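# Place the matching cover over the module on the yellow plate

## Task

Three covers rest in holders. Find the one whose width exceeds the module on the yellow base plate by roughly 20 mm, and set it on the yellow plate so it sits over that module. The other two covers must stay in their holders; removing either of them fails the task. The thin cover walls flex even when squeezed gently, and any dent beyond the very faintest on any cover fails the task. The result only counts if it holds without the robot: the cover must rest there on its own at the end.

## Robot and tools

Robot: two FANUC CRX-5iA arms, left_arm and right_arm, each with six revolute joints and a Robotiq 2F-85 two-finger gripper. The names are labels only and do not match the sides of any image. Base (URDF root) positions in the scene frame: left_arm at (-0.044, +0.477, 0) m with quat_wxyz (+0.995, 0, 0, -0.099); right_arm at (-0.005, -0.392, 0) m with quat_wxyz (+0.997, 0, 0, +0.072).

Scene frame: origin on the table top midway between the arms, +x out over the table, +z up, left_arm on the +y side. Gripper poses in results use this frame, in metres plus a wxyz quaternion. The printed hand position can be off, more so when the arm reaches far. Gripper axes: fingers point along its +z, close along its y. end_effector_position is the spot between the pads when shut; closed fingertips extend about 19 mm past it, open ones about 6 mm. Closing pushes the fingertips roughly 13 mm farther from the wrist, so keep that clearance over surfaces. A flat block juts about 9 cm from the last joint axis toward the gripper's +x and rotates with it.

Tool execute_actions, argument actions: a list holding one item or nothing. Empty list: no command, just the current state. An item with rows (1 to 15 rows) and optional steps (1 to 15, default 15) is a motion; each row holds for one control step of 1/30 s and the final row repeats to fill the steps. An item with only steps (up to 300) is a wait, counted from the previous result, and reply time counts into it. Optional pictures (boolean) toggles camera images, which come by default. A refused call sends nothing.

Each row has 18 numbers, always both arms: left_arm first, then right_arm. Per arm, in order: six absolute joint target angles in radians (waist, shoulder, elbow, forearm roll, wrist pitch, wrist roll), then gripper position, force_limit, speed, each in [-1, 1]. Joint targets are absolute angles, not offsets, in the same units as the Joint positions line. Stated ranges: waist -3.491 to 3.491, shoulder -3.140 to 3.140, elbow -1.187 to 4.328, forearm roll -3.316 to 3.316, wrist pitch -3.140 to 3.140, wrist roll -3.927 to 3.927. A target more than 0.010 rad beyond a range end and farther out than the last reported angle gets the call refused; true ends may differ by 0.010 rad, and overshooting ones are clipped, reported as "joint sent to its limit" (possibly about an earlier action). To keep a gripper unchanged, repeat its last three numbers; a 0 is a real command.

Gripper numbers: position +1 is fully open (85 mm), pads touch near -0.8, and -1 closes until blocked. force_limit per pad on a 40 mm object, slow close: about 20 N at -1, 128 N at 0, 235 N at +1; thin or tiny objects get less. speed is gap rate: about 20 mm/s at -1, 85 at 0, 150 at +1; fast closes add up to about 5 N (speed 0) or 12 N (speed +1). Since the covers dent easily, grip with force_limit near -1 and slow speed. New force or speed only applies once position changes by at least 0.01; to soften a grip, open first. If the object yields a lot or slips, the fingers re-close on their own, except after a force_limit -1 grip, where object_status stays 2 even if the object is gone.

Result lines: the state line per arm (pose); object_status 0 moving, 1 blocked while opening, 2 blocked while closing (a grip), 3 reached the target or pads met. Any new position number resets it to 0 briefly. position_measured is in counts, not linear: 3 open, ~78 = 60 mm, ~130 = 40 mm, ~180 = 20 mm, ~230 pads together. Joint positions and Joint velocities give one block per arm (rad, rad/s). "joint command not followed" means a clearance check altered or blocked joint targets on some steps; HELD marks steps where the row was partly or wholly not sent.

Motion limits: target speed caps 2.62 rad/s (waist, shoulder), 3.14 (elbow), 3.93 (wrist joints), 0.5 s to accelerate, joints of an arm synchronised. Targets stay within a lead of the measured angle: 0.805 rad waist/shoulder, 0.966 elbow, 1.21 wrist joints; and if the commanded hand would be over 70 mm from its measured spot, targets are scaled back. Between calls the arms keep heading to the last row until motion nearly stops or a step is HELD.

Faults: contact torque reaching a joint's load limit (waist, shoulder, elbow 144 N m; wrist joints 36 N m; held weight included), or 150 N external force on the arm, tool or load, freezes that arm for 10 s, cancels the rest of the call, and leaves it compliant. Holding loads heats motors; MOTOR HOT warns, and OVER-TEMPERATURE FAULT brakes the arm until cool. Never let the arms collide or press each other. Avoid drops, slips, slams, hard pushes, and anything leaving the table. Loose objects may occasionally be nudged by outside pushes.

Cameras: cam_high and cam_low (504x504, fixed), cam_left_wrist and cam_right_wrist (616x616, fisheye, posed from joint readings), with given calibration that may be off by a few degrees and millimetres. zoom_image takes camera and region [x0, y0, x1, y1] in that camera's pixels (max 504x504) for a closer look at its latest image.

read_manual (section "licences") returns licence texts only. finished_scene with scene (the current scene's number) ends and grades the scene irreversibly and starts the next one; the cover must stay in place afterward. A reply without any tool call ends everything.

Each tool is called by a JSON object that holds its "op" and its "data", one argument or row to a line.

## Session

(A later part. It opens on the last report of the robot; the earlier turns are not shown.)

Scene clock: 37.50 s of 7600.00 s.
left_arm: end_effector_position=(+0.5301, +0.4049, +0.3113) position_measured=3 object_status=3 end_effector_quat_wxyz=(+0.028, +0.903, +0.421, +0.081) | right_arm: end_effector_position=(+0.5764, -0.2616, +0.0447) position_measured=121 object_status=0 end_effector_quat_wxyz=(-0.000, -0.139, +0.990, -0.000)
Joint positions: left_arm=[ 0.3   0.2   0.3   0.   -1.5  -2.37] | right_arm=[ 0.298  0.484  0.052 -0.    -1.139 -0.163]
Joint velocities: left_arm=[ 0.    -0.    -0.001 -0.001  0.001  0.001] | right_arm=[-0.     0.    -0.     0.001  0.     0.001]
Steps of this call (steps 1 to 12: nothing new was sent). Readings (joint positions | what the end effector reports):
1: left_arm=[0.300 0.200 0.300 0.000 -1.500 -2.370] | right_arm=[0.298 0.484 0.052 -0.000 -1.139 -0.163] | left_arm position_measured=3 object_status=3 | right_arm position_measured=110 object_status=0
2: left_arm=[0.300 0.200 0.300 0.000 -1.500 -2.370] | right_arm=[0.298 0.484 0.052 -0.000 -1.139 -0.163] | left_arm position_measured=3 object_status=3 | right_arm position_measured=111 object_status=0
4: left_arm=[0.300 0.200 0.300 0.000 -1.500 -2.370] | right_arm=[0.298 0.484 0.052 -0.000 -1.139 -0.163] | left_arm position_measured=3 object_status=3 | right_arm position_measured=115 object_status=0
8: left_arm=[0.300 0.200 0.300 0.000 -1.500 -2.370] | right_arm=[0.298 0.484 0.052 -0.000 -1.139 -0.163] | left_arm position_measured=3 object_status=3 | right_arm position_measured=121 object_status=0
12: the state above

{"op": "execute_actions", "data": {
  "actions": [
    {"rows":[[0.3,0.2,0.3,0,-1.5,-2.37,1,0,0,0.298,0.484,0.052,0,-1.139,-0.163,0.55,-1,1]],"steps":10}
  ],
  "pictures": false
}}

{"op": "execute_actions", "data": {
  "actions": [
    {"rows":[[0.3,0.2,0.3,0,-1.5,-2.37,1,0,0,0.298,0.427,0.132,0,-1.276,-0.163,0.55,-1,1]],"steps":12}
  ],
  "pictures": false
}}

{"op": "execute_actions", "data": {
  "actions": [
    {"rows":[[0.3,0.2,0.3,0,-1.5,-2.37,1,0,0,0.6355,0.515,0.260,0,-1.315,-0.50,0.3,-1,1]],"steps":15}
  ],
  "pictures": false
}}

Scene clock: 40.67 s of 7600.00 s.
left_arm: end_effector_position=(+0.5301, +0.4049, +0.3113) position_measured=3 object_status=3 end_effector_quat_wxyz=(+0.028, +0.903, +0.421, +0.081) | right_arm: end_effector_position=(+0.5764, -0.2616, +0.0446) position_measured=61 object_status=0 end_effector_quat_wxyz=(-0.000, -0.139, +0.990, -0.000)
Joint positions: left_arm=[ 0.3   0.2   0.3   0.   -1.5  -2.37] | right_arm=[ 0.298  0.484  0.052 -0.    -1.139 -0.163]
Joint velocities: left_arm=[ 0.    -0.     0.001 -0.    -0.     0.   ] | right_arm=[ 0.     0.    -0.     0.001 -0.    -0.001]
Steps of this call (steps 1 to 85: nothing new was sent; steps 86 to 95: all 10 steps of this action). Readings (joint positions | what the end effector reports):
86: left_arm=[0.300 0.200 0.300 0.000 -1.500 -2.370] | right_arm=[0.298 0.484 0.052 -0.000 -1.139 -0.163] | left_arm position_measured=3 object_status=3 | right_arm position_measured=121 object_status=0
87: left_arm=[0.300 0.200 0.300 0.000 -1.500 -2.370] | right_arm=[0.298 0.484 0.052 -0.000 -1.139 -0.163] | left_arm position_measured=3 object_status=3 | right_arm position_measured=119 object_status=0
89: left_arm=[0.300 0.200 0.300 0.000 -1.500 -2.370] | right_arm=[0.298 0.484 0.052 -0.000 -1.139 -0.163] | left_arm position_measured=3 object_status=3 | right_arm position_measured=100 object_status=0
93: left_arm=[0.300 0.200 0.300 0.000 -1.500 -2.370] | right_arm=[0.298 0.484 0.052 -0.000 -1.139 -0.163] | left_arm position_measured=3 object_status=3 | right_arm position_measured=64 object_status=0
95: the state above

Scene clock: 41.07 s of 7600.00 s.
left_arm: end_effector_position=(+0.5301, +0.4049, +0.3113) position_measured=3 object_status=3 end_effector_quat_wxyz=(+0.028, +0.903, +0.421, +0.081) | right_arm: end_effector_position=(+0.5763, -0.2617, +0.1100) position_measured=59 object_status=3 end_effector_quat_wxyz=(-0.000, -0.139, +0.990, -0.000)
Joint positions: left_arm=[ 0.3   0.2   0.3   0.   -1.5  -2.37] | right_arm=[ 0.298  0.427  0.132  0.    -1.276 -0.163]
Joint velocities: left_arm=[ 0.001  0.001  0.     0.    -0.001  0.   ] | right_arm=[-0.     0.001  0.002 -0.002 -0.002  0.001]
Steps of this call (steps 1 to 12: all 12 steps of this action). Readings (joint positions | what the end effector reports):
1: left_arm=[0.300 0.200 0.300 0.000 -1.500 -2.370] | right_arm=[0.298 0.484 0.052 -0.000 -1.140 -0.163] | left_arm position_measured=3 object_status=3 | right_arm position_measured=60 object_status=0
2: left_arm=[0.300 0.200 0.300 0.000 -1.500 -2.370] | right_arm=[0.298 0.482 0.056 -0.000 -1.147 -0.163] | left_arm position_measured=3 object_status=3 | right_arm position_measured=60 object_status=0
4: left_arm=[0.300 0.200 0.300 0.000 -1.500 -2.370] | right_arm=[0.298 0.465 0.080 -0.000 -1.187 -0.163] | left_arm position_measured=3 object_status=3 | right_arm position_measured=59 object_status=0
8: left_arm=[0.300 0.200 0.300 0.000 -1.500 -2.370] | right_arm=[0.298 0.428 0.130 0.000 -1.273 -0.163] | left_arm position_measured=3 object_status=3 | right_arm position_measured=59 object_status=3
12: the state above

Scene clock: 41.57 s of 7600.00 s.
left_arm: end_effector_position=(+0.5301, +0.4049, +0.3113) position_measured=3 object_status=3 end_effector_quat_wxyz=(+0.028, +0.903, +0.421, +0.081) | right_arm: end_effector_position=(+0.5376, -0.0772, +0.1101) position_measured=91 object_status=0 end_effector_quat_wxyz=(+0.000, -0.139, +0.990, +0.000)
Joint positions: left_arm=[ 0.3   0.2   0.3   0.   -1.5  -2.37] | right_arm=[ 0.592  0.504  0.243 -0.    -1.31  -0.456]
Joint velocities: left_arm=[-0.001  0.     0.     0.     0.     0.   ] | right_arm=[ 0.606  0.155  0.227  0.    -0.068 -0.594]
Steps of this call (steps 1 to 15: all 15 steps of this action). Readings (joint positions | what the end effector reports):
1: left_arm=[0.300 0.200 0.300 0.000 -1.500 -2.370] | right_arm=[0.299 0.427 0.132 0.000 -1.276 -0.163] | left_arm position_measured=3 object_status=3 | right_arm position_measured=59 object_status=0
2: left_arm=[0.300 0.200 0.300 0.000 -1.500 -2.370] | right_arm=[0.303 0.429 0.134 0.000 -1.277 -0.167] | left_arm position_measured=3 object_status=3 | right_arm position_measured=62 object_status=0
4: left_arm=[0.300 0.200 0.300 0.000 -1.500 -2.370] | right_arm=[0.330 0.437 0.144 0.000 -1.280 -0.194] | left_arm position_measured=3 object_status=3 | right_arm position_measured=78 object_status=0
8: left_arm=[0.300 0.200 0.300 0.000 -1.500 -2.370] | right_arm=[0.427 0.462 0.181 -0.000 -1.291 -0.291] | left_arm position_measured=3 object_status=3 | right_arm position_measured=90 object_status=0
15: the state above

{"op": "execute_actions", "data": {
  "actions": [
    {"rows":[[0.3,0.2,0.3,0,-1.5,-2.37,1,0,0,0.6355,0.515,0.260,0,-1.315,-0.50,0.3,-1,1],[0.3,0.2,0.3,0,-1.5,-2.37,1,0,0,0.6355,0.515,0.260,0,-1.315,-0.50,0.3,-1,1],[0.3,0.2,0.3,0,-1.5,-2.37,1,0,0,0.6355,0.515,0.260,0,-1.315,-0.50,0.3,-1,1],[0.3,0.2,0.3,0,-1.5,-2.37,1,0,0,0.6355,0.584,0.160,0,-1.147,-0.50,0.3,-1,1]],"steps":15}
  ],
  "pictures": false
}}

{"op": "execute_actions", "data": {
  "actions": [
    {"rows":[[0.3,0.2,0.3,0,-1.5,-2.37,1,0,0,0.6355,0.584,0.160,0,-1.147,-0.50,0.3,-1,1],[0.3,0.2,0.3,0,-1.5,-2.37,1,0,0,0.6355,0.584,0.160,0,-1.147,-0.50,0.3,-1,1],[0.3,0.2,0.3,0,-1.5,-2.37,1,0,0,0.6355,0.584,0.160,0,-1.147,-0.50,0.3,-1,1],[0.3,0.2,0.3,0,-1.5,-2.37,1,0,0,0.6355,0.584,0.160,0,-1.147,-0.50,-1,-1,0]],"steps":15}
  ],
  "pictures": false
}}

{"op": "execute_actions", "data": {
  "actions": [
    {"steps":12}
  ]
}}

Scene clock: 43.47 s of 7600.00 s.
left_arm: end_effector_position=(+0.5301, +0.4049, +0.3113) position_measured=3 object_status=3 end_effector_quat_wxyz=(+0.028, +0.903, +0.421, +0.081) | right_arm: end_effector_position=(+0.5264, -0.0507, +0.0269) position_measured=91 object_status=3 end_effector_quat_wxyz=(-0.000, -0.139, +0.990, -0.000)
Joint positions: left_arm=[ 0.3   0.2   0.3   0.   -1.5  -2.37] | right_arm=[ 0.636  0.584  0.16  -0.    -1.147 -0.5  ]
Joint velocities: left_arm=[-0.001 -0.     0.001  0.001  0.    -0.001] | right_arm=[-0.     0.    -0.005 -0.     0.002 -0.   ]
Steps of this call (steps 1 to 30: the robot went on to your last target; steps 31 to 42: nothing new was sent; steps 43 to 57: all 15 steps of this action). Readings (joint positions | what the end effector reports):
43: left_arm=[0.300 0.200 0.300 0.000 -1.500 -2.370] | right_arm=[0.636 0.515 0.260 -0.000 -1.315 -0.500] | left_arm position_measured=3 object_status=3 | right_arm position_measured=91 object_status=3
44: left_arm=[0.300 0.200 0.300 0.000 -1.500 -2.370] | right_arm=[0.636 0.515 0.260 0.000 -1.315 -0.500] | left_arm position_measured=3 object_status=3 | right_arm position_measured=91 object_status=3
46: left_arm=[0.300 0.200 0.300 0.000 -1.500 -2.370] | right_arm=[0.636 0.515 0.260 0.000 -1.314 -0.500] | left_arm position_measured=3 object_status=3 | right_arm position_measured=91 object_status=3
50: left_arm=[0.300 0.200 0.300 0.000 -1.500 -2.370] | right_arm=[0.636 0.548 0.212 0.000 -1.235 -0.500] | left_arm position_measured=3 object_status=3 | right_arm position_measured=91 object_status=3
57: the state above

Scene clock: 43.97 s of 7600.00 s.
left_arm: end_effector_position=(+0.5301, +0.4049, +0.3113) position_measured=3 object_status=3 end_effector_quat_wxyz=(+0.028, +0.903, +0.421, +0.081) | right_arm: end_effector_position=(+0.5266, -0.0507, +0.0275) position_measured=161 object_status=0 end_effector_quat_wxyz=(+0.000, -0.139, +0.990, +0.000)
Joint positions: left_arm=[ 0.3   0.2   0.3  -0.   -1.5  -2.37] | right_arm=[ 0.636  0.583  0.16   0.    -1.147 -0.5  ]
Joint velocities: left_arm=[-0.     0.001  0.     0.001 -0.001 -0.   ] | right_arm=[ 0.001 -0.     0.    -0.     0.    -0.001]
Steps of this call (steps 1 to 15: all 15 steps of this action). Readings (joint positions | what the end effector reports):
1: left_arm=[0.300 0.200 0.300 0.000 -1.500 -2.370] | right_arm=[0.636 0.584 0.160 -0.000 -1.147 -0.500] | left_arm position_measured=3 object_status=3 | right_arm position_measured=91 object_status=3
2: left_arm=[0.300 0.200 0.300 0.000 -1.500 -2.370] | right_arm=[0.636 0.584 0.160 -0.000 -1.147 -0.500] | left_arm position_measured=3 object_status=3 | right_arm position_measured=91 object_status=3
4: left_arm=[0.300 0.200 0.300 0.000 -1.500 -2.370] | right_arm=[0.636 0.584 0.160 -0.000 -1.147 -0.500] | left_arm position_measured=3 object_status=3 | right_arm position_measured=91 object_status=0
8: left_arm=[0.300 0.200 0.300 0.000 -1.500 -2.370] | right_arm=[0.636 0.584 0.160 -0.000 -1.147 -0.500] | left_arm position_measured=3 object_status=3 | right_arm position_measured=109 object_status=0
15: the state above

Scene clock: 44.37 s of 7600.00 s.
left_arm: end_effector_position=(+0.5301, +0.4049, +0.3113) position_measured=3 object_status=3 end_effector_quat_wxyz=(+0.028, +0.903, +0.421, +0.081) | right_arm: end_effector_position=(+0.5265, -0.0507, +0.0272) position_measured=164 object_status=2 end_effector_quat_wxyz=(+0.000, -0.139, +0.990, +0.000)
Joint positions: left_arm=[ 0.3   0.2   0.3   0.   -1.5  -2.37] | right_arm=[ 0.636  0.584  0.16   0.    -1.147 -0.5  ]
Joint velocities: left_arm=[ 0.001 -0.    -0.001  0.     0.001 -0.   ] | right_arm=[-0.     0.001  0.001 -0.001 -0.001  0.002]
Steps of this call (steps 1 to 12: the robot went on to your last target). Readings (joint positions | what the end effector reports):
1: left_arm=[0.300 0.200 0.300 0.000 -1.500 -2.370] | right_arm=[0.636 0.583 0.160 0.000 -1.147 -0.500] | left_arm position_measured=3 object_status=3 | right_arm position_measured=164 object_status=0
2: left_arm=[0.300 0.200 0.300 0.000 -1.500 -2.370] | right_arm=[0.636 0.583 0.160 0.000 -1.147 -0.500] | left_arm position_measured=3 object_status=3 | right_arm position_measured=164 object_status=0
4: left_arm=[0.300 0.200 0.300 0.000 -1.500 -2.370] | right_arm=[0.636 0.583 0.160 0.000 -1.147 -0.500] | left_arm position_measured=3 object_status=3 | right_arm position_measured=164 object_status=0
8: left_arm=[0.300 0.200 0.300 0.000 -1.500 -2.370] | right_arm=[0.636 0.583 0.160 0.000 -1.147 -0.500] | left_arm position_measured=3 object_status=3 | right_arm position_measured=164 object_status=2
12: the state above
camera_calibration (this result's frames):
cam_left_wrist: T_world_to_cam=[[0.735226, -0.67165, 0.0912572, -0.142151], [-0.675306, -0.71424, 0.183908, 0.620866], [-0.0583424, -0.196841, -0.978698, 0.566865], [0, 0, 0, 1]] pos_world=[0.55686, 0.459554, 0.453579]
cam_right_wrist: T_world_to_cam=[[-0.323233, 0.945539, -0.0384161, 0.219575], [0.915317, 0.322692, 0.240966, -0.439315], [0.24024, 0.0427255, -0.969773, 0.0491424], [0, 0, 0, 1]] pos_world=[0.46128, -0.0679527, 0.161952]

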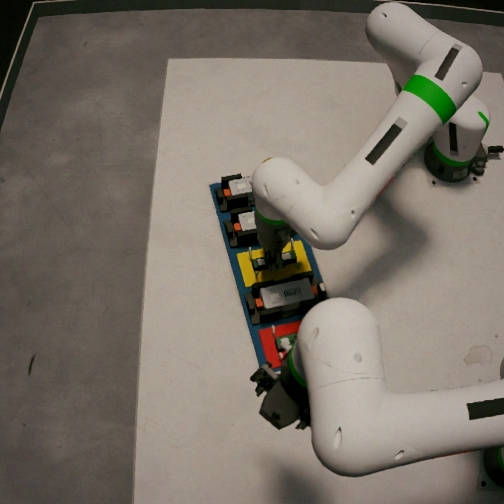

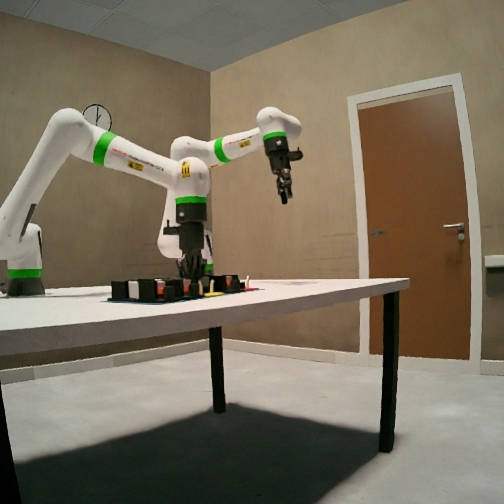

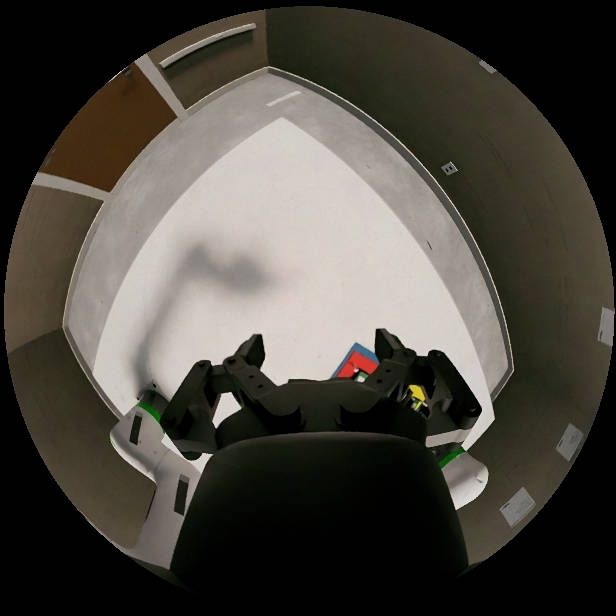

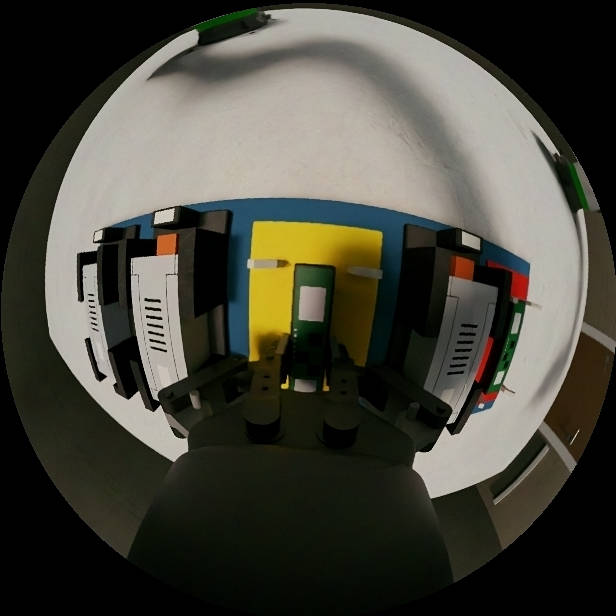

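{"op": "execute_actions", "data": {
  "actions": [
    {"rows":[[0.3,0.2,0.3,0,-1.5,-2.37,1,0,0,0.6355,0.584,0.160,0,-1.147,-0.50,0.6,-1,1],[0.3,0.2,0.3,0,-1.5,-2.37,1,0,0,0.6355,0.584,0.160,0,-1.147,-0.50,0.6,-1,1],[0.3,0.2,0.3,0,-1.5,-2.37,1,0,0,0.6355,0.584,0.160,0,-1.147,-0.50,0.6,-1,1],[0.3,0.2,0.3,0,-1.5,-2.37,1,0,0,0.6355,0.584,0.160,0,-1.147,-0.50,0.6,-1,1],[0.3,0.2,0.3,0,-1.5,-2.37,1,0,0,0.6355,0.584,0.160,0,-1.147,-0.50,0.6,-1,1],[0.3,0.2,0.3,0,-1.5,-2.37,1,0,0,0.6355,0.515,0.260,0,-1.315,-0.50,0.6,-1,1]],"steps":15}
  ],
  "pictures": false
}}

{"op": "execute_actions", "data": {
  "actions": [
    {"rows":[[0.3,0.2,0.3,0,-1.5,-2.37,1,0,0,0.482,0.438,0.1475,0,-1.280,-0.347,0.6,-1,1]],"steps":15}
  ],
  "pictures": false
}}

{"op": "execute_actions", "data": {
  "actions": [
    {"rows":[[0.3,0.2,0.3,0,-1.5,-2.37,1,0,0,0.482,0.466,0.107,0,-1.212,-0.347,0.6,-1,1]],"steps":15}
  ]
}}

Scene clock: 46.83 s of 7600.00 s.
left_arm: end_effector_position=(+0.5301, +0.4049, +0.3113) position_measured=3 object_status=3 end_effector_quat_wxyz=(+0.028, +0.903, +0.421, +0.081) | right_arm: end_effector_position=(+0.5268, -0.0506, +0.1100) position_measured=54 object_status=0 end_effector_quat_wxyz=(+0.001, -0.139, +0.990, +0.000)
Joint positions: left_arm=[ 0.3   0.2   0.3  -0.   -1.5  -2.37] | right_arm=[ 0.635  0.515  0.26   0.    -1.314 -0.5  ]
Joint velocities: left_arm=[ 0.001  0.     0.     0.001  0.001 -0.   ] | right_arm=[ 0.001  0.     0.007  0.001 -0.026  0.   ]
Steps of this call (steps 1 to 15: the robot went on to your last target; steps 16 to 59: nothing new was sent; steps 60 to 74: all 15 steps of this action). Readings (joint positions | what the end effector reports):
60: left_arm=[0.300 0.200 0.300 0.000 -1.500 -2.370] | right_arm=[0.635 0.584 0.160 -0.000 -1.147 -0.500] | left_arm position_measured=3 object_status=3 | right_arm position_measured=164 object_status=0
61: left_arm=[0.300 0.200 0.300 0.000 -1.500 -2.370] | right_arm=[0.635 0.584 0.160 -0.000 -1.147 -0.500] | left_arm position_measured=3 object_status=3 | right_arm position_measured=162 object_status=0
63: left_arm=[0.300 0.200 0.300 0.000 -1.500 -2.370] | right_arm=[0.635 0.585 0.160 -0.000 -1.147 -0.500] | left_arm position_measured=3 object_status=3 | right_arm position_measured=144 object_status=0
67: left_arm=[0.300 0.200 0.300 0.000 -1.500 -2.370] | right_arm=[0.635 0.577 0.173 -0.001 -1.171 -0.500] | left_arm position_measured=3 object_status=3 | right_arm position_measured=94 object_status=0
74: the state above

Scene clock: 47.33 s of 7600.00 s.
left_arm: end_effector_position=(+0.5301, +0.4049, +0.3113) position_measured=3 object_status=3 end_effector_quat_wxyz=(+0.028, +0.903, +0.421, +0.081) | right_arm: end_effector_position=(+0.5465, -0.1546, +0.1099) position_measured=53 object_status=3 end_effector_quat_wxyz=(+0.000, -0.139, +0.990, +0.000)
Joint positions: left_arm=[ 0.3   0.2   0.3   0.   -1.5  -2.37] | right_arm=[ 0.482  0.438  0.148  0.    -1.28  -0.347]
Joint velocities: left_arm=[ 0.001 -0.001  0.001 -0.     0.002 -0.   ] | right_arm=[-0.    -0.    -0.002  0.001  0.     0.001]
Steps of this call (steps 1 to 15: all 15 steps of this action). Readings (joint positions | what the end effector reports):
1: left_arm=[0.300 0.200 0.300 0.000 -1.500 -2.370] | right_arm=[0.635 0.515 0.259 0.000 -1.314 -0.500] | left_arm position_measured=3 object_status=3 | right_arm position_measured=54 object_status=0
2: left_arm=[0.300 0.200 0.300 0.000 -1.500 -2.370] | right_arm=[0.631 0.513 0.256 0.000 -1.313 -0.495] | left_arm position_measured=3 object_status=3 | right_arm position_measured=54 object_status=0
4: left_arm=[0.300 0.200 0.300 0.000 -1.500 -2.370] | right_arm=[0.604 0.499 0.236 0.000 -1.305 -0.468] | left_arm position_measured=3 object_status=3 | right_arm position_measured=53 object_status=0
8: left_arm=[0.300 0.200 0.300 0.000 -1.500 -2.370] | right_arm=[0.514 0.454 0.171 0.000 -1.287 -0.380] | left_arm position_measured=3 object_status=3 | right_arm position_measured=53 object_status=3
15: the state above

Scene clock: 47.83 s of 7600.00 s.
left_arm: end_effector_position=(+0.5301, +0.4049, +0.3113) position_measured=3 object_status=3 end_effector_quat_wxyz=(+0.028, +0.903, +0.421, +0.081) | right_arm: end_effector_position=(+0.5471, -0.1543, +0.0770) position_measured=53 object_status=3 end_effector_quat_wxyz=(-0.000, -0.139, +0.990, -0.000)
Joint positions: left_arm=[ 0.3   0.2   0.3  -0.   -1.5  -2.37] | right_arm=[ 0.482  0.466  0.107 -0.    -1.212 -0.347]
Joint velocities: left_arm=[ 0.     0.    -0.    -0.001  0.     0.   ] | right_arm=[-0.    -0.001  0.    -0.001  0.    -0.   ]
Steps of this call (steps 1 to 15: all 15 steps of this action). Readings (joint positions | what the end effector reports):
1: left_arm=[0.300 0.200 0.300 0.000 -1.500 -2.370] | right_arm=[0.482 0.438 0.147 0.000 -1.279 -0.347] | left_arm position_measured=3 object_status=3 | right_arm position_measured=53 object_status=3
2: left_arm=[0.300 0.200 0.300 0.000 -1.500 -2.370] | right_arm=[0.482 0.441 0.143 0.000 -1.272 -0.347] | left_arm position_measured=3 object_status=3 | right_arm position_measured=53 object_status=3
4: left_arm=[0.300 0.200 0.300 0.000 -1.500 -2.370] | right_arm=[0.482 0.456 0.121 -0.000 -1.236 -0.347] | left_arm position_measured=3 object_status=3 | right_arm position_measured=53 object_status=3
8: left_arm=[0.300 0.200 0.300 0.000 -1.500 -2.370] | right_arm=[0.482 0.466 0.107 -0.000 -1.212 -0.347] | left_arm position_measured=3 object_status=3 | right_arm position_measured=53 object_status=3
15: the state above
camera_calibration (this result's frames):
cam_left_wrist: T_world_to_cam=[[0.735226, -0.67165, 0.091257, -0.142151], [-0.675306, -0.71424, 0.183908, 0.620866], [-0.0583426, -0.19684, -0.978698, 0.566865], [0, 0, 0, 1]] pos_world=[0.55686, 0.459554, 0.453579]
cam_right_wrist: T_world_to_cam=[[-0.322742, 0.945702, -0.0385297, 0.325821], [0.9156, 0.322266, 0.240462, -0.43697], [0.239822, 0.0423294, -0.969894, 0.0970446], [0, 0, 0, 1]] pos_world=[0.481973, -0.171417, 0.211751]

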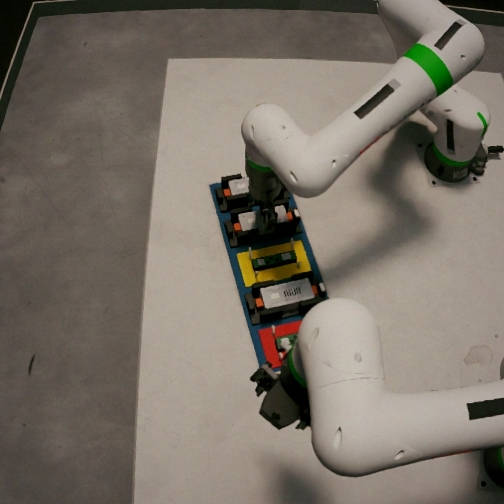

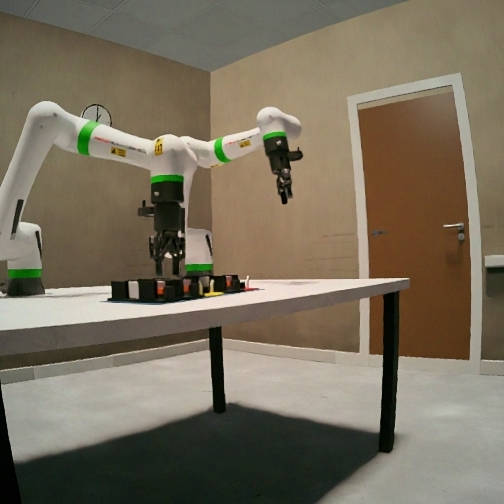

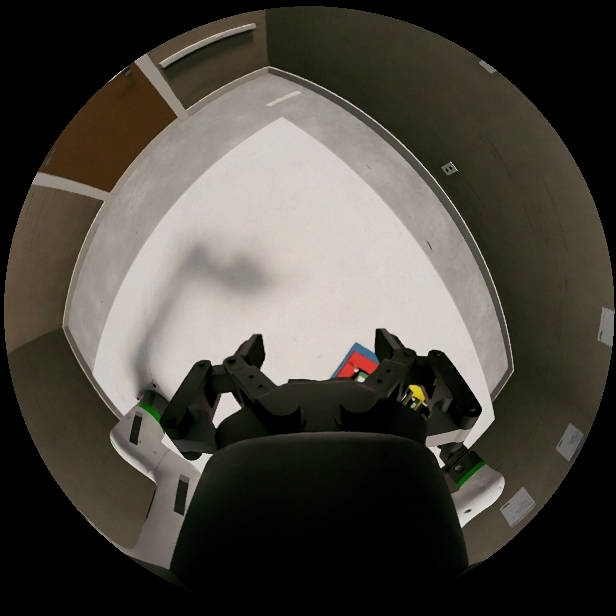

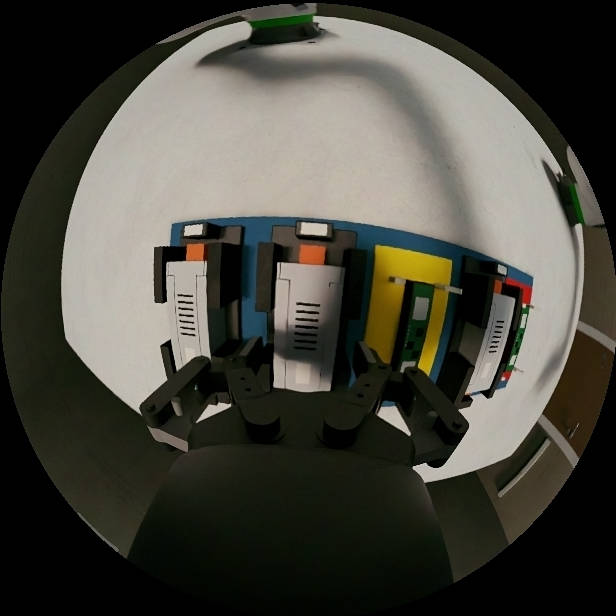

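{"op": "execute_actions", "data": {
  "actions": [
    {"rows":[[0.3,0.2,0.3,0,-1.5,-2.37,1,0,0,0.479,0.494,0.0675,0,-1.144,-0.344,0.6,-1,1]],"steps":12}
  ],
  "pictures": false
}}

{"op": "execute_actions", "data": {
  "actions": [
    {"rows":[[0.3,0.2,0.3,0,-1.5,-2.37,1,0,0,0.479,0.494,0.0675,0,-1.144,-0.344,-1,-1,-1]],"steps":15}
  ],
  "pictures": false
}}

{"op": "execute_actions", "data": {
  "actions": [
    {"steps":30}
  ],
  "pictures": false
}}

Scene clock: 49.20 s of 7600.00 s.
left_arm: end_effector_position=(+0.5301, +0.4049, +0.3113) position_measured=3 object_status=3 end_effector_quat_wxyz=(+0.028, +0.903, +0.421, +0.081) | right_arm: end_effector_position=(+0.5472, -0.1564, +0.0449) position_measured=53 object_status=3 end_effector_quat_wxyz=(+0.000, -0.139, +0.990, +0.000)
Joint positions: left_arm=[ 0.3   0.2   0.3   0.   -1.5  -2.37] | right_arm=[ 0.479  0.494  0.068  0.    -1.144 -0.344]
Joint velocities: left_arm=[-0.    -0.    -0.001  0.001  0.    -0.   ] | right_arm=[-0.     0.    -0.001 -0.     0.001 -0.   ]
Steps of this call (steps 1 to 15: the robot went on to your last target; steps 16 to 29: nothing new was sent; steps 30 to 41: all 12 steps of this action). Readings (joint positions | what the end effector reports):
30: left_arm=[0.300 0.200 0.300 0.000 -1.500 -2.370] | right_arm=[0.482 0.466 0.106 0.000 -1.211 -0.347] | left_arm position_measured=3 object_status=3 | right_arm position_measured=53 object_status=3
31: left_arm=[0.300 0.200 0.300 0.000 -1.500 -2.370] | right_arm=[0.482 0.468 0.103 0.000 -1.204 -0.347] | left_arm position_measured=3 object_status=3 | right_arm position_measured=53 object_status=3
33: left_arm=[0.300 0.200 0.300 0.000 -1.500 -2.370] | right_arm=[0.480 0.483 0.081 0.000 -1.168 -0.345] | left_arm position_measured=3 object_status=3 | right_arm position_measured=53 object_status=3
37: left_arm=[0.300 0.200 0.300 0.000 -1.500 -2.370] | right_arm=[0.479 0.494 0.068 0.000 -1.144 -0.344] | left_arm position_measured=3 object_status=3 | right_arm position_measured=53 object_status=3
41: the state above

Scene clock: 49.70 s of 7600.00 s.
left_arm: end_effector_position=(+0.5301, +0.4049, +0.3113) position_measured=3 object_status=3 end_effector_quat_wxyz=(+0.028, +0.903, +0.421, +0.081) | right_arm: end_effector_position=(+0.5472, -0.1564, +0.0449) position_measured=75 object_status=0 end_effector_quat_wxyz=(+0.000, -0.139, +0.990, +0.000)
Joint positions: left_arm=[ 0.3   0.2   0.3   0.   -1.5  -2.37] | right_arm=[ 0.479  0.494  0.067  0.    -1.144 -0.344]
Joint velocities: left_arm=[ 0.    -0.    -0.001  0.001  0.    -0.   ] | right_arm=[-0.     0.    -0.     0.001 -0.     0.001]
Steps of this call (steps 1 to 15: all 15 steps of this action). Readings (joint positions | what the end effector reports):
1: left_arm=[0.300 0.200 0.300 0.000 -1.500 -2.370] | right_arm=[0.479 0.494 0.068 0.000 -1.144 -0.344] | left_arm position_measured=3 object_status=3 | right_arm position_measured=53 object_status=0
2: left_arm=[0.300 0.200 0.300 0.000 -1.500 -2.370] | right_arm=[0.479 0.494 0.068 0.000 -1.144 -0.344] | left_arm position_measured=3 object_status=3 | right_arm position_measured=54 object_status=0
4: left_arm=[0.300 0.200 0.300 0.000 -1.500 -2.370] | right_arm=[0.479 0.494 0.068 0.000 -1.144 -0.344] | left_arm position_measured=3 object_status=3 | right_arm position_measured=56 object_status=0
8: left_arm=[0.300 0.200 0.300 0.000 -1.500 -2.370] | right_arm=[0.479 0.494 0.068 0.000 -1.144 -0.344] | left_arm position_measured=3 object_status=3 | right_arm position_measured=63 object_status=0
15: the state above

Scene clock: 50.70 s of 7600.00 s.
left_arm: end_effector_position=(+0.5301, +0.4049, +0.3113) position_measured=3 object_status=3 end_effector_quat_wxyz=(+0.028, +0.903, +0.421, +0.081) | right_arm: end_effector_position=(+0.5472, -0.1564, +0.0450) position_measured=108 object_status=2 end_effector_quat_wxyz=(+0.000, -0.139, +0.990, +0.000)
Joint positions: left_arm=[ 0.3   0.2   0.3   0.   -1.5  -2.37] | right_arm=[ 0.479  0.494  0.067 -0.    -1.144 -0.344]
Joint velocities: left_arm=[-0.001 -0.    -0.001  0.001  0.    -0.   ] | right_arm=[ 0.     0.     0.     0.001 -0.    -0.002]
Steps of this call (steps 1 to 15: the robot went on to your last target; steps 16 to 30: nothing new was sent). Readings (joint positions | what the end effector reports):
1: left_arm=[0.300 0.200 0.300 0.000 -1.500 -2.370] | right_arm=[0.479 0.494 0.068 0.000 -1.144 -0.344] | left_arm position_measured=3 object_status=3 | right_arm position_measured=77 object_status=0
2: left_arm=[0.300 0.200 0.300 0.000 -1.500 -2.370] | right_arm=[0.479 0.494 0.067 -0.000 -1.144 -0.344] | left_arm position_measured=3 object_status=3 | right_arm position_measured=79 object_status=0
4: left_arm=[0.300 0.200 0.300 0.000 -1.500 -2.370] | right_arm=[0.479 0.494 0.067 -0.000 -1.144 -0.344] | left_arm position_measured=3 object_status=3 | right_arm position_measured=82 object_status=0
8: left_arm=[0.300 0.200 0.300 0.000 -1.500 -2.370] | right_arm=[0.479 0.494 0.067 -0.000 -1.144 -0.344] | left_arm position_measured=3 object_status=3 | right_arm position_measured=89 object_status=0
30: the state above
All arms were judged still, so your last target was given up. Only a new action makes them travel on or press farther. Fingers that are still opening or closing keep moving.

{"op": "execute_actions", "data": {
  "actions": [
    {"rows":[[0.3,0.2,0.3,0,-1.5,-2.37,1,0,0,0.479,0.494,0.0675,0,-1.144,-0.344,0.6,-1,1],[0.3,0.2,0.3,0,-1.5,-2.37,1,0,0,0.479,0.494,0.0675,0,-1.144,-0.344,0.6,-1,1],[0.3,0.2,0.3,0,-1.5,-2.37,1,0,0,0.479,0.494,0.0675,0,-1.144,-0.344,0.6,-1,1],[0.3,0.2,0.3,0,-1.5,-2.37,1,0,0,0.479,0.494,0.0675,0,-1.144,-0.344,0.6,-1,1],[0.3,0.2,0.3,0,-1.5,-2.37,1,0,0,0.479,0.494,0.0675,0,-1.144,-0.344,0.6,-1,1],[0.3,0.2,0.3,0,-1.5,-2.37,1,0,0,0.479,0.438,0.1475,0,-1.280,-0.344,0.6,-1,1]],"steps":15}
  ],
  "pictures": false
}}

{"op": "execute_actions", "data": {
  "actions": [
    {"rows":[[0.3,0.2,0.3,0,-1.5,-2.37,1,0,0,0.6355,0.515,0.260,0,-1.315,-0.50,0.6,-1,1]],"steps":15}
  ]
}}

{"op": "zoom_image", "data": {
  "camera": "cam_right_wrist",
  "region": [250, 230, 380, 310]
}}

Scene clock: 54.50 s of 7600.00 s.
left_arm: end_effector_position=(+0.5301, +0.4049, +0.3113) position_measured=3 object_status=3 end_effector_quat_wxyz=(+0.028, +0.903, +0.421, +0.081) | right_arm: end_effector_position=(+0.5471, -0.1563, +0.1099) position_measured=53 object_status=0 end_effector_quat_wxyz=(+0.000, -0.139, +0.990, +0.000)
Joint positions: left_arm=[ 0.3   0.2   0.3   0.   -1.5  -2.37] | right_arm=[ 0.479  0.438  0.147  0.    -1.28  -0.344]
Joint velocities: left_arm=[ 0.    -0.    -0.001 -0.001 -0.    -0.   ] | right_arm=[-0.001  0.003  0.001 -0.    -0.006 -0.   ]
Steps of this call (steps 1 to 90: nothing new was sent; then 0.30 s passed at rest; steps 91 to 105: all 15 steps of this action). Readings (joint positions | what the end effector reports):
91: left_arm=[0.300 0.200 0.300 0.000 -1.500 -2.370] | right_arm=[0.479 0.494 0.067 0.000 -1.144 -0.344] | left_arm position_measured=3 object_status=3 | right_arm position_measured=108 object_status=0
92: left_arm=[0.300 0.200 0.300 0.000 -1.500 -2.370] | right_arm=[0.479 0.494 0.068 -0.000 -1.144 -0.344] | left_arm position_measured=3 object_status=3 | right_arm position_measured=106 object_status=0
94: left_arm=[0.300 0.200 0.300 -0.000 -1.500 -2.370] | right_arm=[0.479 0.494 0.068 -0.000 -1.144 -0.344] | left_arm position_measured=3 object_status=3 | right_arm position_measured=87 object_status=0
98: left_arm=[0.300 0.200 0.300 0.000 -1.500 -2.370] | right_arm=[0.479 0.485 0.081 -0.000 -1.168 -0.344] | left_arm position_measured=3 object_status=3 | right_arm position_measured=57 object_status=0
105: the state above

Scene clock: 55.00 s of 7600.00 s.
left_arm: end_effector_position=(+0.5301, +0.4049, +0.3113) position_measured=3 object_status=3 end_effector_quat_wxyz=(+0.028, +0.903, +0.421, +0.081) | right_arm: end_effector_position=(+0.5267, -0.0506, +0.1102) position_measured=53 object_status=3 end_effector_quat_wxyz=(+0.000, -0.139, +0.990, +0.000)
Joint positions: left_arm=[ 0.3   0.2   0.3   0.   -1.5  -2.37] | right_arm=[ 0.635  0.515  0.26   0.    -1.315 -0.5  ]
Joint velocities: left_arm=[-0.  0.  0.  0. -0.  0.] | right_arm=[-0.    -0.     0.002  0.    -0.    -0.001]
Steps of this call (steps 1 to 15: all 15 steps of this action). Readings (joint positions | what the end effector reports):
1: left_arm=[0.300 0.200 0.300 0.000 -1.500 -2.370] | right_arm=[0.480 0.438 0.148 0.000 -1.280 -0.344] | left_arm position_measured=3 object_status=3 | right_arm position_measured=53 object_status=0
2: left_arm=[0.300 0.200 0.300 0.000 -1.500 -2.370] | right_arm=[0.484 0.441 0.151 0.000 -1.281 -0.348] | left_arm position_measured=3 object_status=3 | right_arm position_measured=53 object_status=0
4: left_arm=[0.300 0.200 0.300 0.000 -1.500 -2.370] | right_arm=[0.510 0.454 0.170 0.000 -1.287 -0.375] | left_arm position_measured=3 object_status=3 | right_arm position_measured=53 object_status=3
8: left_arm=[0.300 0.200 0.300 0.000 -1.500 -2.370] | right_arm=[0.601 0.498 0.235 0.000 -1.307 -0.465] | left_arm position_measured=3 object_status=3 | right_arm position_measured=53 object_status=3
15: the state above
camera_calibration (this result's frames):
cam_left_wrist: T_world_to_cam=[[0.735226, -0.67165, 0.0912573, -0.142151], [-0.675306, -0.714241, 0.183908, 0.620866], [-0.0583422, -0.196841, -0.978698, 0.566865], [0, 0, 0, 1]] pos_world=[0.55686, 0.459554, 0.45358]
cam_right_wrist: T_world_to_cam=[[-0.323146, 0.94558, -0.0381484, 0.222661], [0.915263, 0.322524, 0.241397, -0.459568], [0.240564, 0.0430906, -0.969676, 0.129383], [0, 0, 0, 1]] pos_world=[0.461453, -0.0678972, 0.244892]

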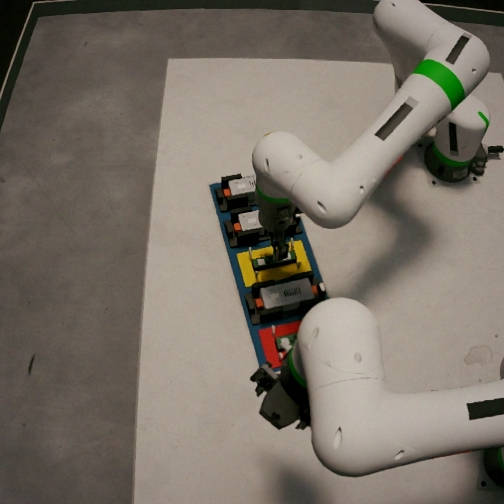

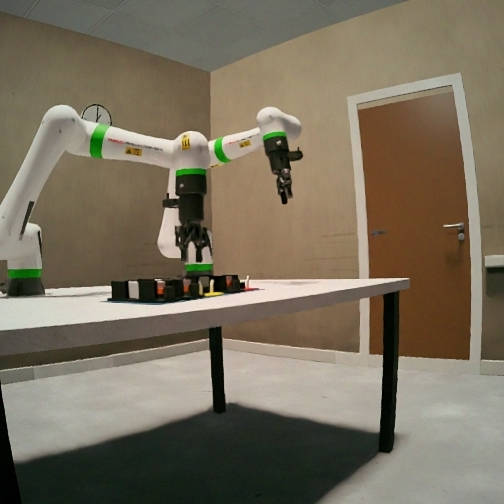

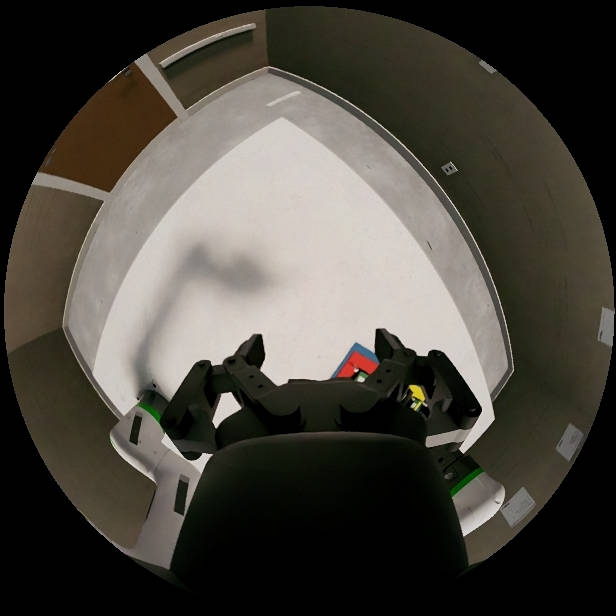

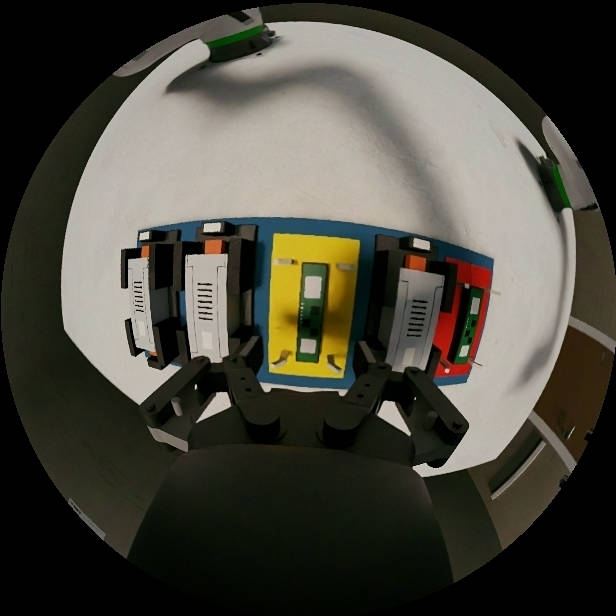

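Region (250, 230, 380, 310) of cam_right_wrist's 616x616 image, scaled by 3.877, with more detail than that image has; it fills the top 310 rows of this view, and the rest is white.

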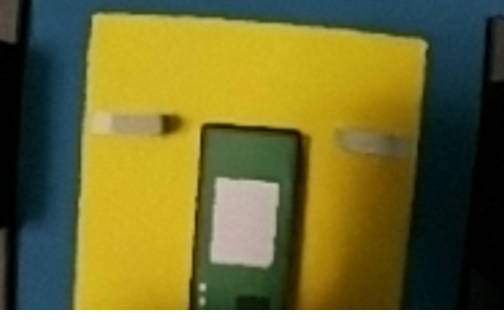

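{"op": "execute_actions", "data": {
  "actions": [
    {"rows":[[0.3,0.2,0.3,0,-1.5,-2.37,1,0,0,0.298,0.427,0.132,0,-1.276,-0.163,0.4,-1,1]],"steps":15}
  ],
  "pictures": false
}}

{"op": "execute_actions", "data": {
  "actions": [
    {"rows":[[0.3,0.2,0.3,0,-1.5,-2.37,1,0,0,0.298,0.427,0.132,0,-1.276,-0.163,0.4,-1,1],[0.3,0.2,0.3,0,-1.5,-2.37,1,0,0,0.298,0.427,0.132,0,-1.276,-0.163,0.4,-1,1],[0.3,0.2,0.3,0,-1.5,-2.37,1,0,0,0.298,0.484,0.052,0,-1.139,-0.163,0.4,-1,1]],"steps":15}
  ],
  "pictures": false
}}

{"op": "execute_actions", "data": {
  "actions": [
    {"rows":[[0.3,0.2,0.3,0,-1.5,-2.37,1,0,0,0.298,0.484,0.052,0,-1.139,-0.163,-1,-1,-1]],"steps":15}
  ],
  "pictures": false
}}

{"op": "execute_actions", "data": {
  "actions": [
    {"steps":22}
  ],
  "pictures": false
}}

Scene clock: 57.67 s of 7600.00 s.
left_arm: end_effector_position=(+0.5301, +0.4049, +0.3113) position_measured=3 object_status=3 end_effector_quat_wxyz=(+0.028, +0.903, +0.421, +0.081) | right_arm: end_effector_position=(+0.5744, -0.2341, +0.1101) position_measured=78 object_status=3 end_effector_quat_wxyz=(-0.000, -0.139, +0.990, +0.000)
Joint positions: left_arm=[ 0.3   0.2   0.3   0.   -1.5  -2.37] | right_arm=[ 0.342  0.438  0.149 -0.    -1.281 -0.207]
Joint velocities: left_arm=[ 0.     0.    -0.001  0.001 -0.     0.   ] | right_arm=[-0.611 -0.16  -0.229  0.003  0.069  0.6  ]
Steps of this call (steps 1 to 15: the robot went on to your last target; steps 16 to 65: nothing new was sent; steps 66 to 80: all 15 steps of this action). Readings (joint positions | what the end effector reports):
66: left_arm=[0.300 0.200 0.300 0.000 -1.500 -2.370] | right_arm=[0.635 0.515 0.260 -0.000 -1.315 -0.500] | left_arm position_measured=3 object_status=3 | right_arm position_measured=53 object_status=0
67: left_arm=[0.300 0.200 0.300 0.000 -1.500 -2.370] | right_arm=[0.631 0.514 0.259 -0.000 -1.314 -0.496] | left_arm position_measured=3 object_status=3 | right_arm position_measured=56 object_status=0
69: left_arm=[0.300 0.200 0.300 0.000 -1.500 -2.370] | right_arm=[0.604 0.507 0.248 -0.000 -1.311 -0.469] | left_arm position_measured=3 object_status=3 | right_arm position_measured=70 object_status=0
73: left_arm=[0.300 0.200 0.300 0.000 -1.500 -2.370] | right_arm=[0.508 0.482 0.212 -0.000 -1.300 -0.373] | left_arm position_measured=3 object_status=3 | right_arm position_measured=78 object_status=0
80: the state above

Scene clock: 58.17 s of 7600.00 s.
left_arm: end_effector_position=(+0.5301, +0.4049, +0.3113) position_measured=3 object_status=3 end_effector_quat_wxyz=(+0.028, +0.903, +0.421, +0.081) | right_arm: end_effector_position=(+0.5764, -0.2615, +0.0446) position_measured=78 object_status=3 end_effector_quat_wxyz=(-0.000, -0.139, +0.990, +0.000)
Joint positions: left_arm=[ 0.3   0.2   0.3   0.   -1.5  -2.37] | right_arm=[ 0.298  0.484  0.052 -0.    -1.139 -0.163]
Joint velocities: left_arm=[-0.001  0.    -0.     0.001 -0.001 -0.   ] | right_arm=[-0.    -0.    -0.002  0.001  0.     0.   ]
Steps of this call (steps 1 to 15: all 15 steps of this action). Readings (joint positions | what the end effector reports):
1: left_arm=[0.300 0.200 0.300 -0.000 -1.500 -2.370] | right_arm=[0.323 0.434 0.142 -0.000 -1.279 -0.189] | left_arm position_measured=3 object_status=3 | right_arm position_measured=78 object_status=3
2: left_arm=[0.300 0.200 0.300 0.000 -1.500 -2.370] | right_arm=[0.310 0.430 0.137 -0.000 -1.277 -0.175] | left_arm position_measured=3 object_status=3 | right_arm position_measured=78 object_status=3
4: left_arm=[0.300 0.200 0.300 0.000 -1.500 -2.370] | right_arm=[0.299 0.429 0.126 0.000 -1.268 -0.164] | left_arm position_measured=3 object_status=3 | right_arm position_measured=78 object_status=3
8: left_arm=[0.300 0.200 0.300 0.000 -1.500 -2.370] | right_arm=[0.298 0.470 0.068 -0.000 -1.171 -0.163] | left_arm position_measured=3 object_status=3 | right_arm position_measured=78 object_status=3
15: the state above

Scene clock: 58.67 s of 7600.00 s.
left_arm: end_effector_position=(+0.5301, +0.4049, +0.3113) position_measured=3 object_status=3 end_effector_quat_wxyz=(+0.028, +0.903, +0.421, +0.081) | right_arm: end_effector_position=(+0.5764, -0.2616, +0.0447) position_measured=100 object_status=0 end_effector_quat_wxyz=(-0.000, -0.139, +0.990, -0.000)
Joint positions: left_arm=[ 0.3   0.2   0.3   0.   -1.5  -2.37] | right_arm=[ 0.298  0.484  0.052 -0.    -1.139 -0.163]
Joint velocities: left_arm=[ 0.     0.     0.001 -0.    -0.    -0.   ] | right_arm=[ 0.    -0.    -0.     0.    -0.    -0.002]
Steps of this call (steps 1 to 15: all 15 steps of this action). Readings (joint positions | what the end effector reports):
1: left_arm=[0.300 0.200 0.300 0.000 -1.500 -2.370] | right_arm=[0.298 0.484 0.052 -0.000 -1.139 -0.163] | left_arm position_measured=3 object_status=3 | right_arm position_measured=78 object_status=0
2: left_arm=[0.300 0.200 0.300 0.000 -1.500 -2.370] | right_arm=[0.298 0.484 0.052 -0.000 -1.139 -0.163] | left_arm position_measured=3 object_status=3 | right_arm position_measured=78 object_status=0
4: left_arm=[0.300 0.200 0.300 0.000 -1.500 -2.370] | right_arm=[0.298 0.484 0.052 -0.000 -1.139 -0.163] | left_arm position_measured=3 object_status=3 | right_arm position_measured=81 object_status=0
8: left_arm=[0.300 0.200 0.300 0.000 -1.500 -2.370] | right_arm=[0.298 0.484 0.052 -0.000 -1.139 -0.163] | left_arm position_measured=3 object_status=3 | right_arm position_measured=88 object_status=0
15: the state above

Scene clock: 59.40 s of 7600.00 s.
left_arm: end_effector_position=(+0.5301, +0.4049, +0.3113) position_measured=3 object_status=3 end_effector_quat_wxyz=(+0.028, +0.903, +0.421, +0.081) | right_arm: end_effector_position=(+0.5764, -0.2616, +0.0447) position_measured=121 object_status=2 end_effector_quat_wxyz=(-0.000, -0.139, +0.990, -0.000)
Joint positions: left_arm=[ 0.3   0.2   0.3   0.   -1.5  -2.37] | right_arm=[ 0.298  0.484  0.052  0.    -1.139 -0.163]
Joint velocities: left_arm=[ 0.001  0.    -0.     0.001 -0.    -0.   ] | right_arm=[-0. -0. -0.  0.  0.  0.]
Steps of this call (steps 1 to 15: the robot went on to your last target; steps 16 to 22: nothing new was sent). Readings (joint positions | what the end effector reports):
1: left_arm=[0.300 0.200 0.300 0.000 -1.500 -2.370] | right_arm=[0.298 0.484 0.052 -0.000 -1.139 -0.163] | left_arm position_measured=3 object_status=3 | right_arm position_measured=102 object_status=0
2: left_arm=[0.300 0.200 0.300 0.000 -1.500 -2.370] | right_arm=[0.298 0.484 0.052 -0.000 -1.139 -0.163] | left_arm position_measured=3 object_status=3 | right_arm position_measured=103 object_status=0
4: left_arm=[0.300 0.200 0.300 0.000 -1.500 -2.370] | right_arm=[0.298 0.484 0.052 0.000 -1.139 -0.163] | left_arm position_measured=3 object_status=3 | right_arm position_measured=107 object_status=0
8: left_arm=[0.300 0.200 0.300 0.000 -1.500 -2.370] | right_arm=[0.298 0.484 0.052 -0.000 -1.139 -0.163] | left_arm position_measured=3 object_status=3 | right_arm position_measured=114 object_status=0
22: the state above
All arms were judged still, so your last target was given up. Only a new action makes them travel on or press farther. Fingers that are still opening or closing keep moving.


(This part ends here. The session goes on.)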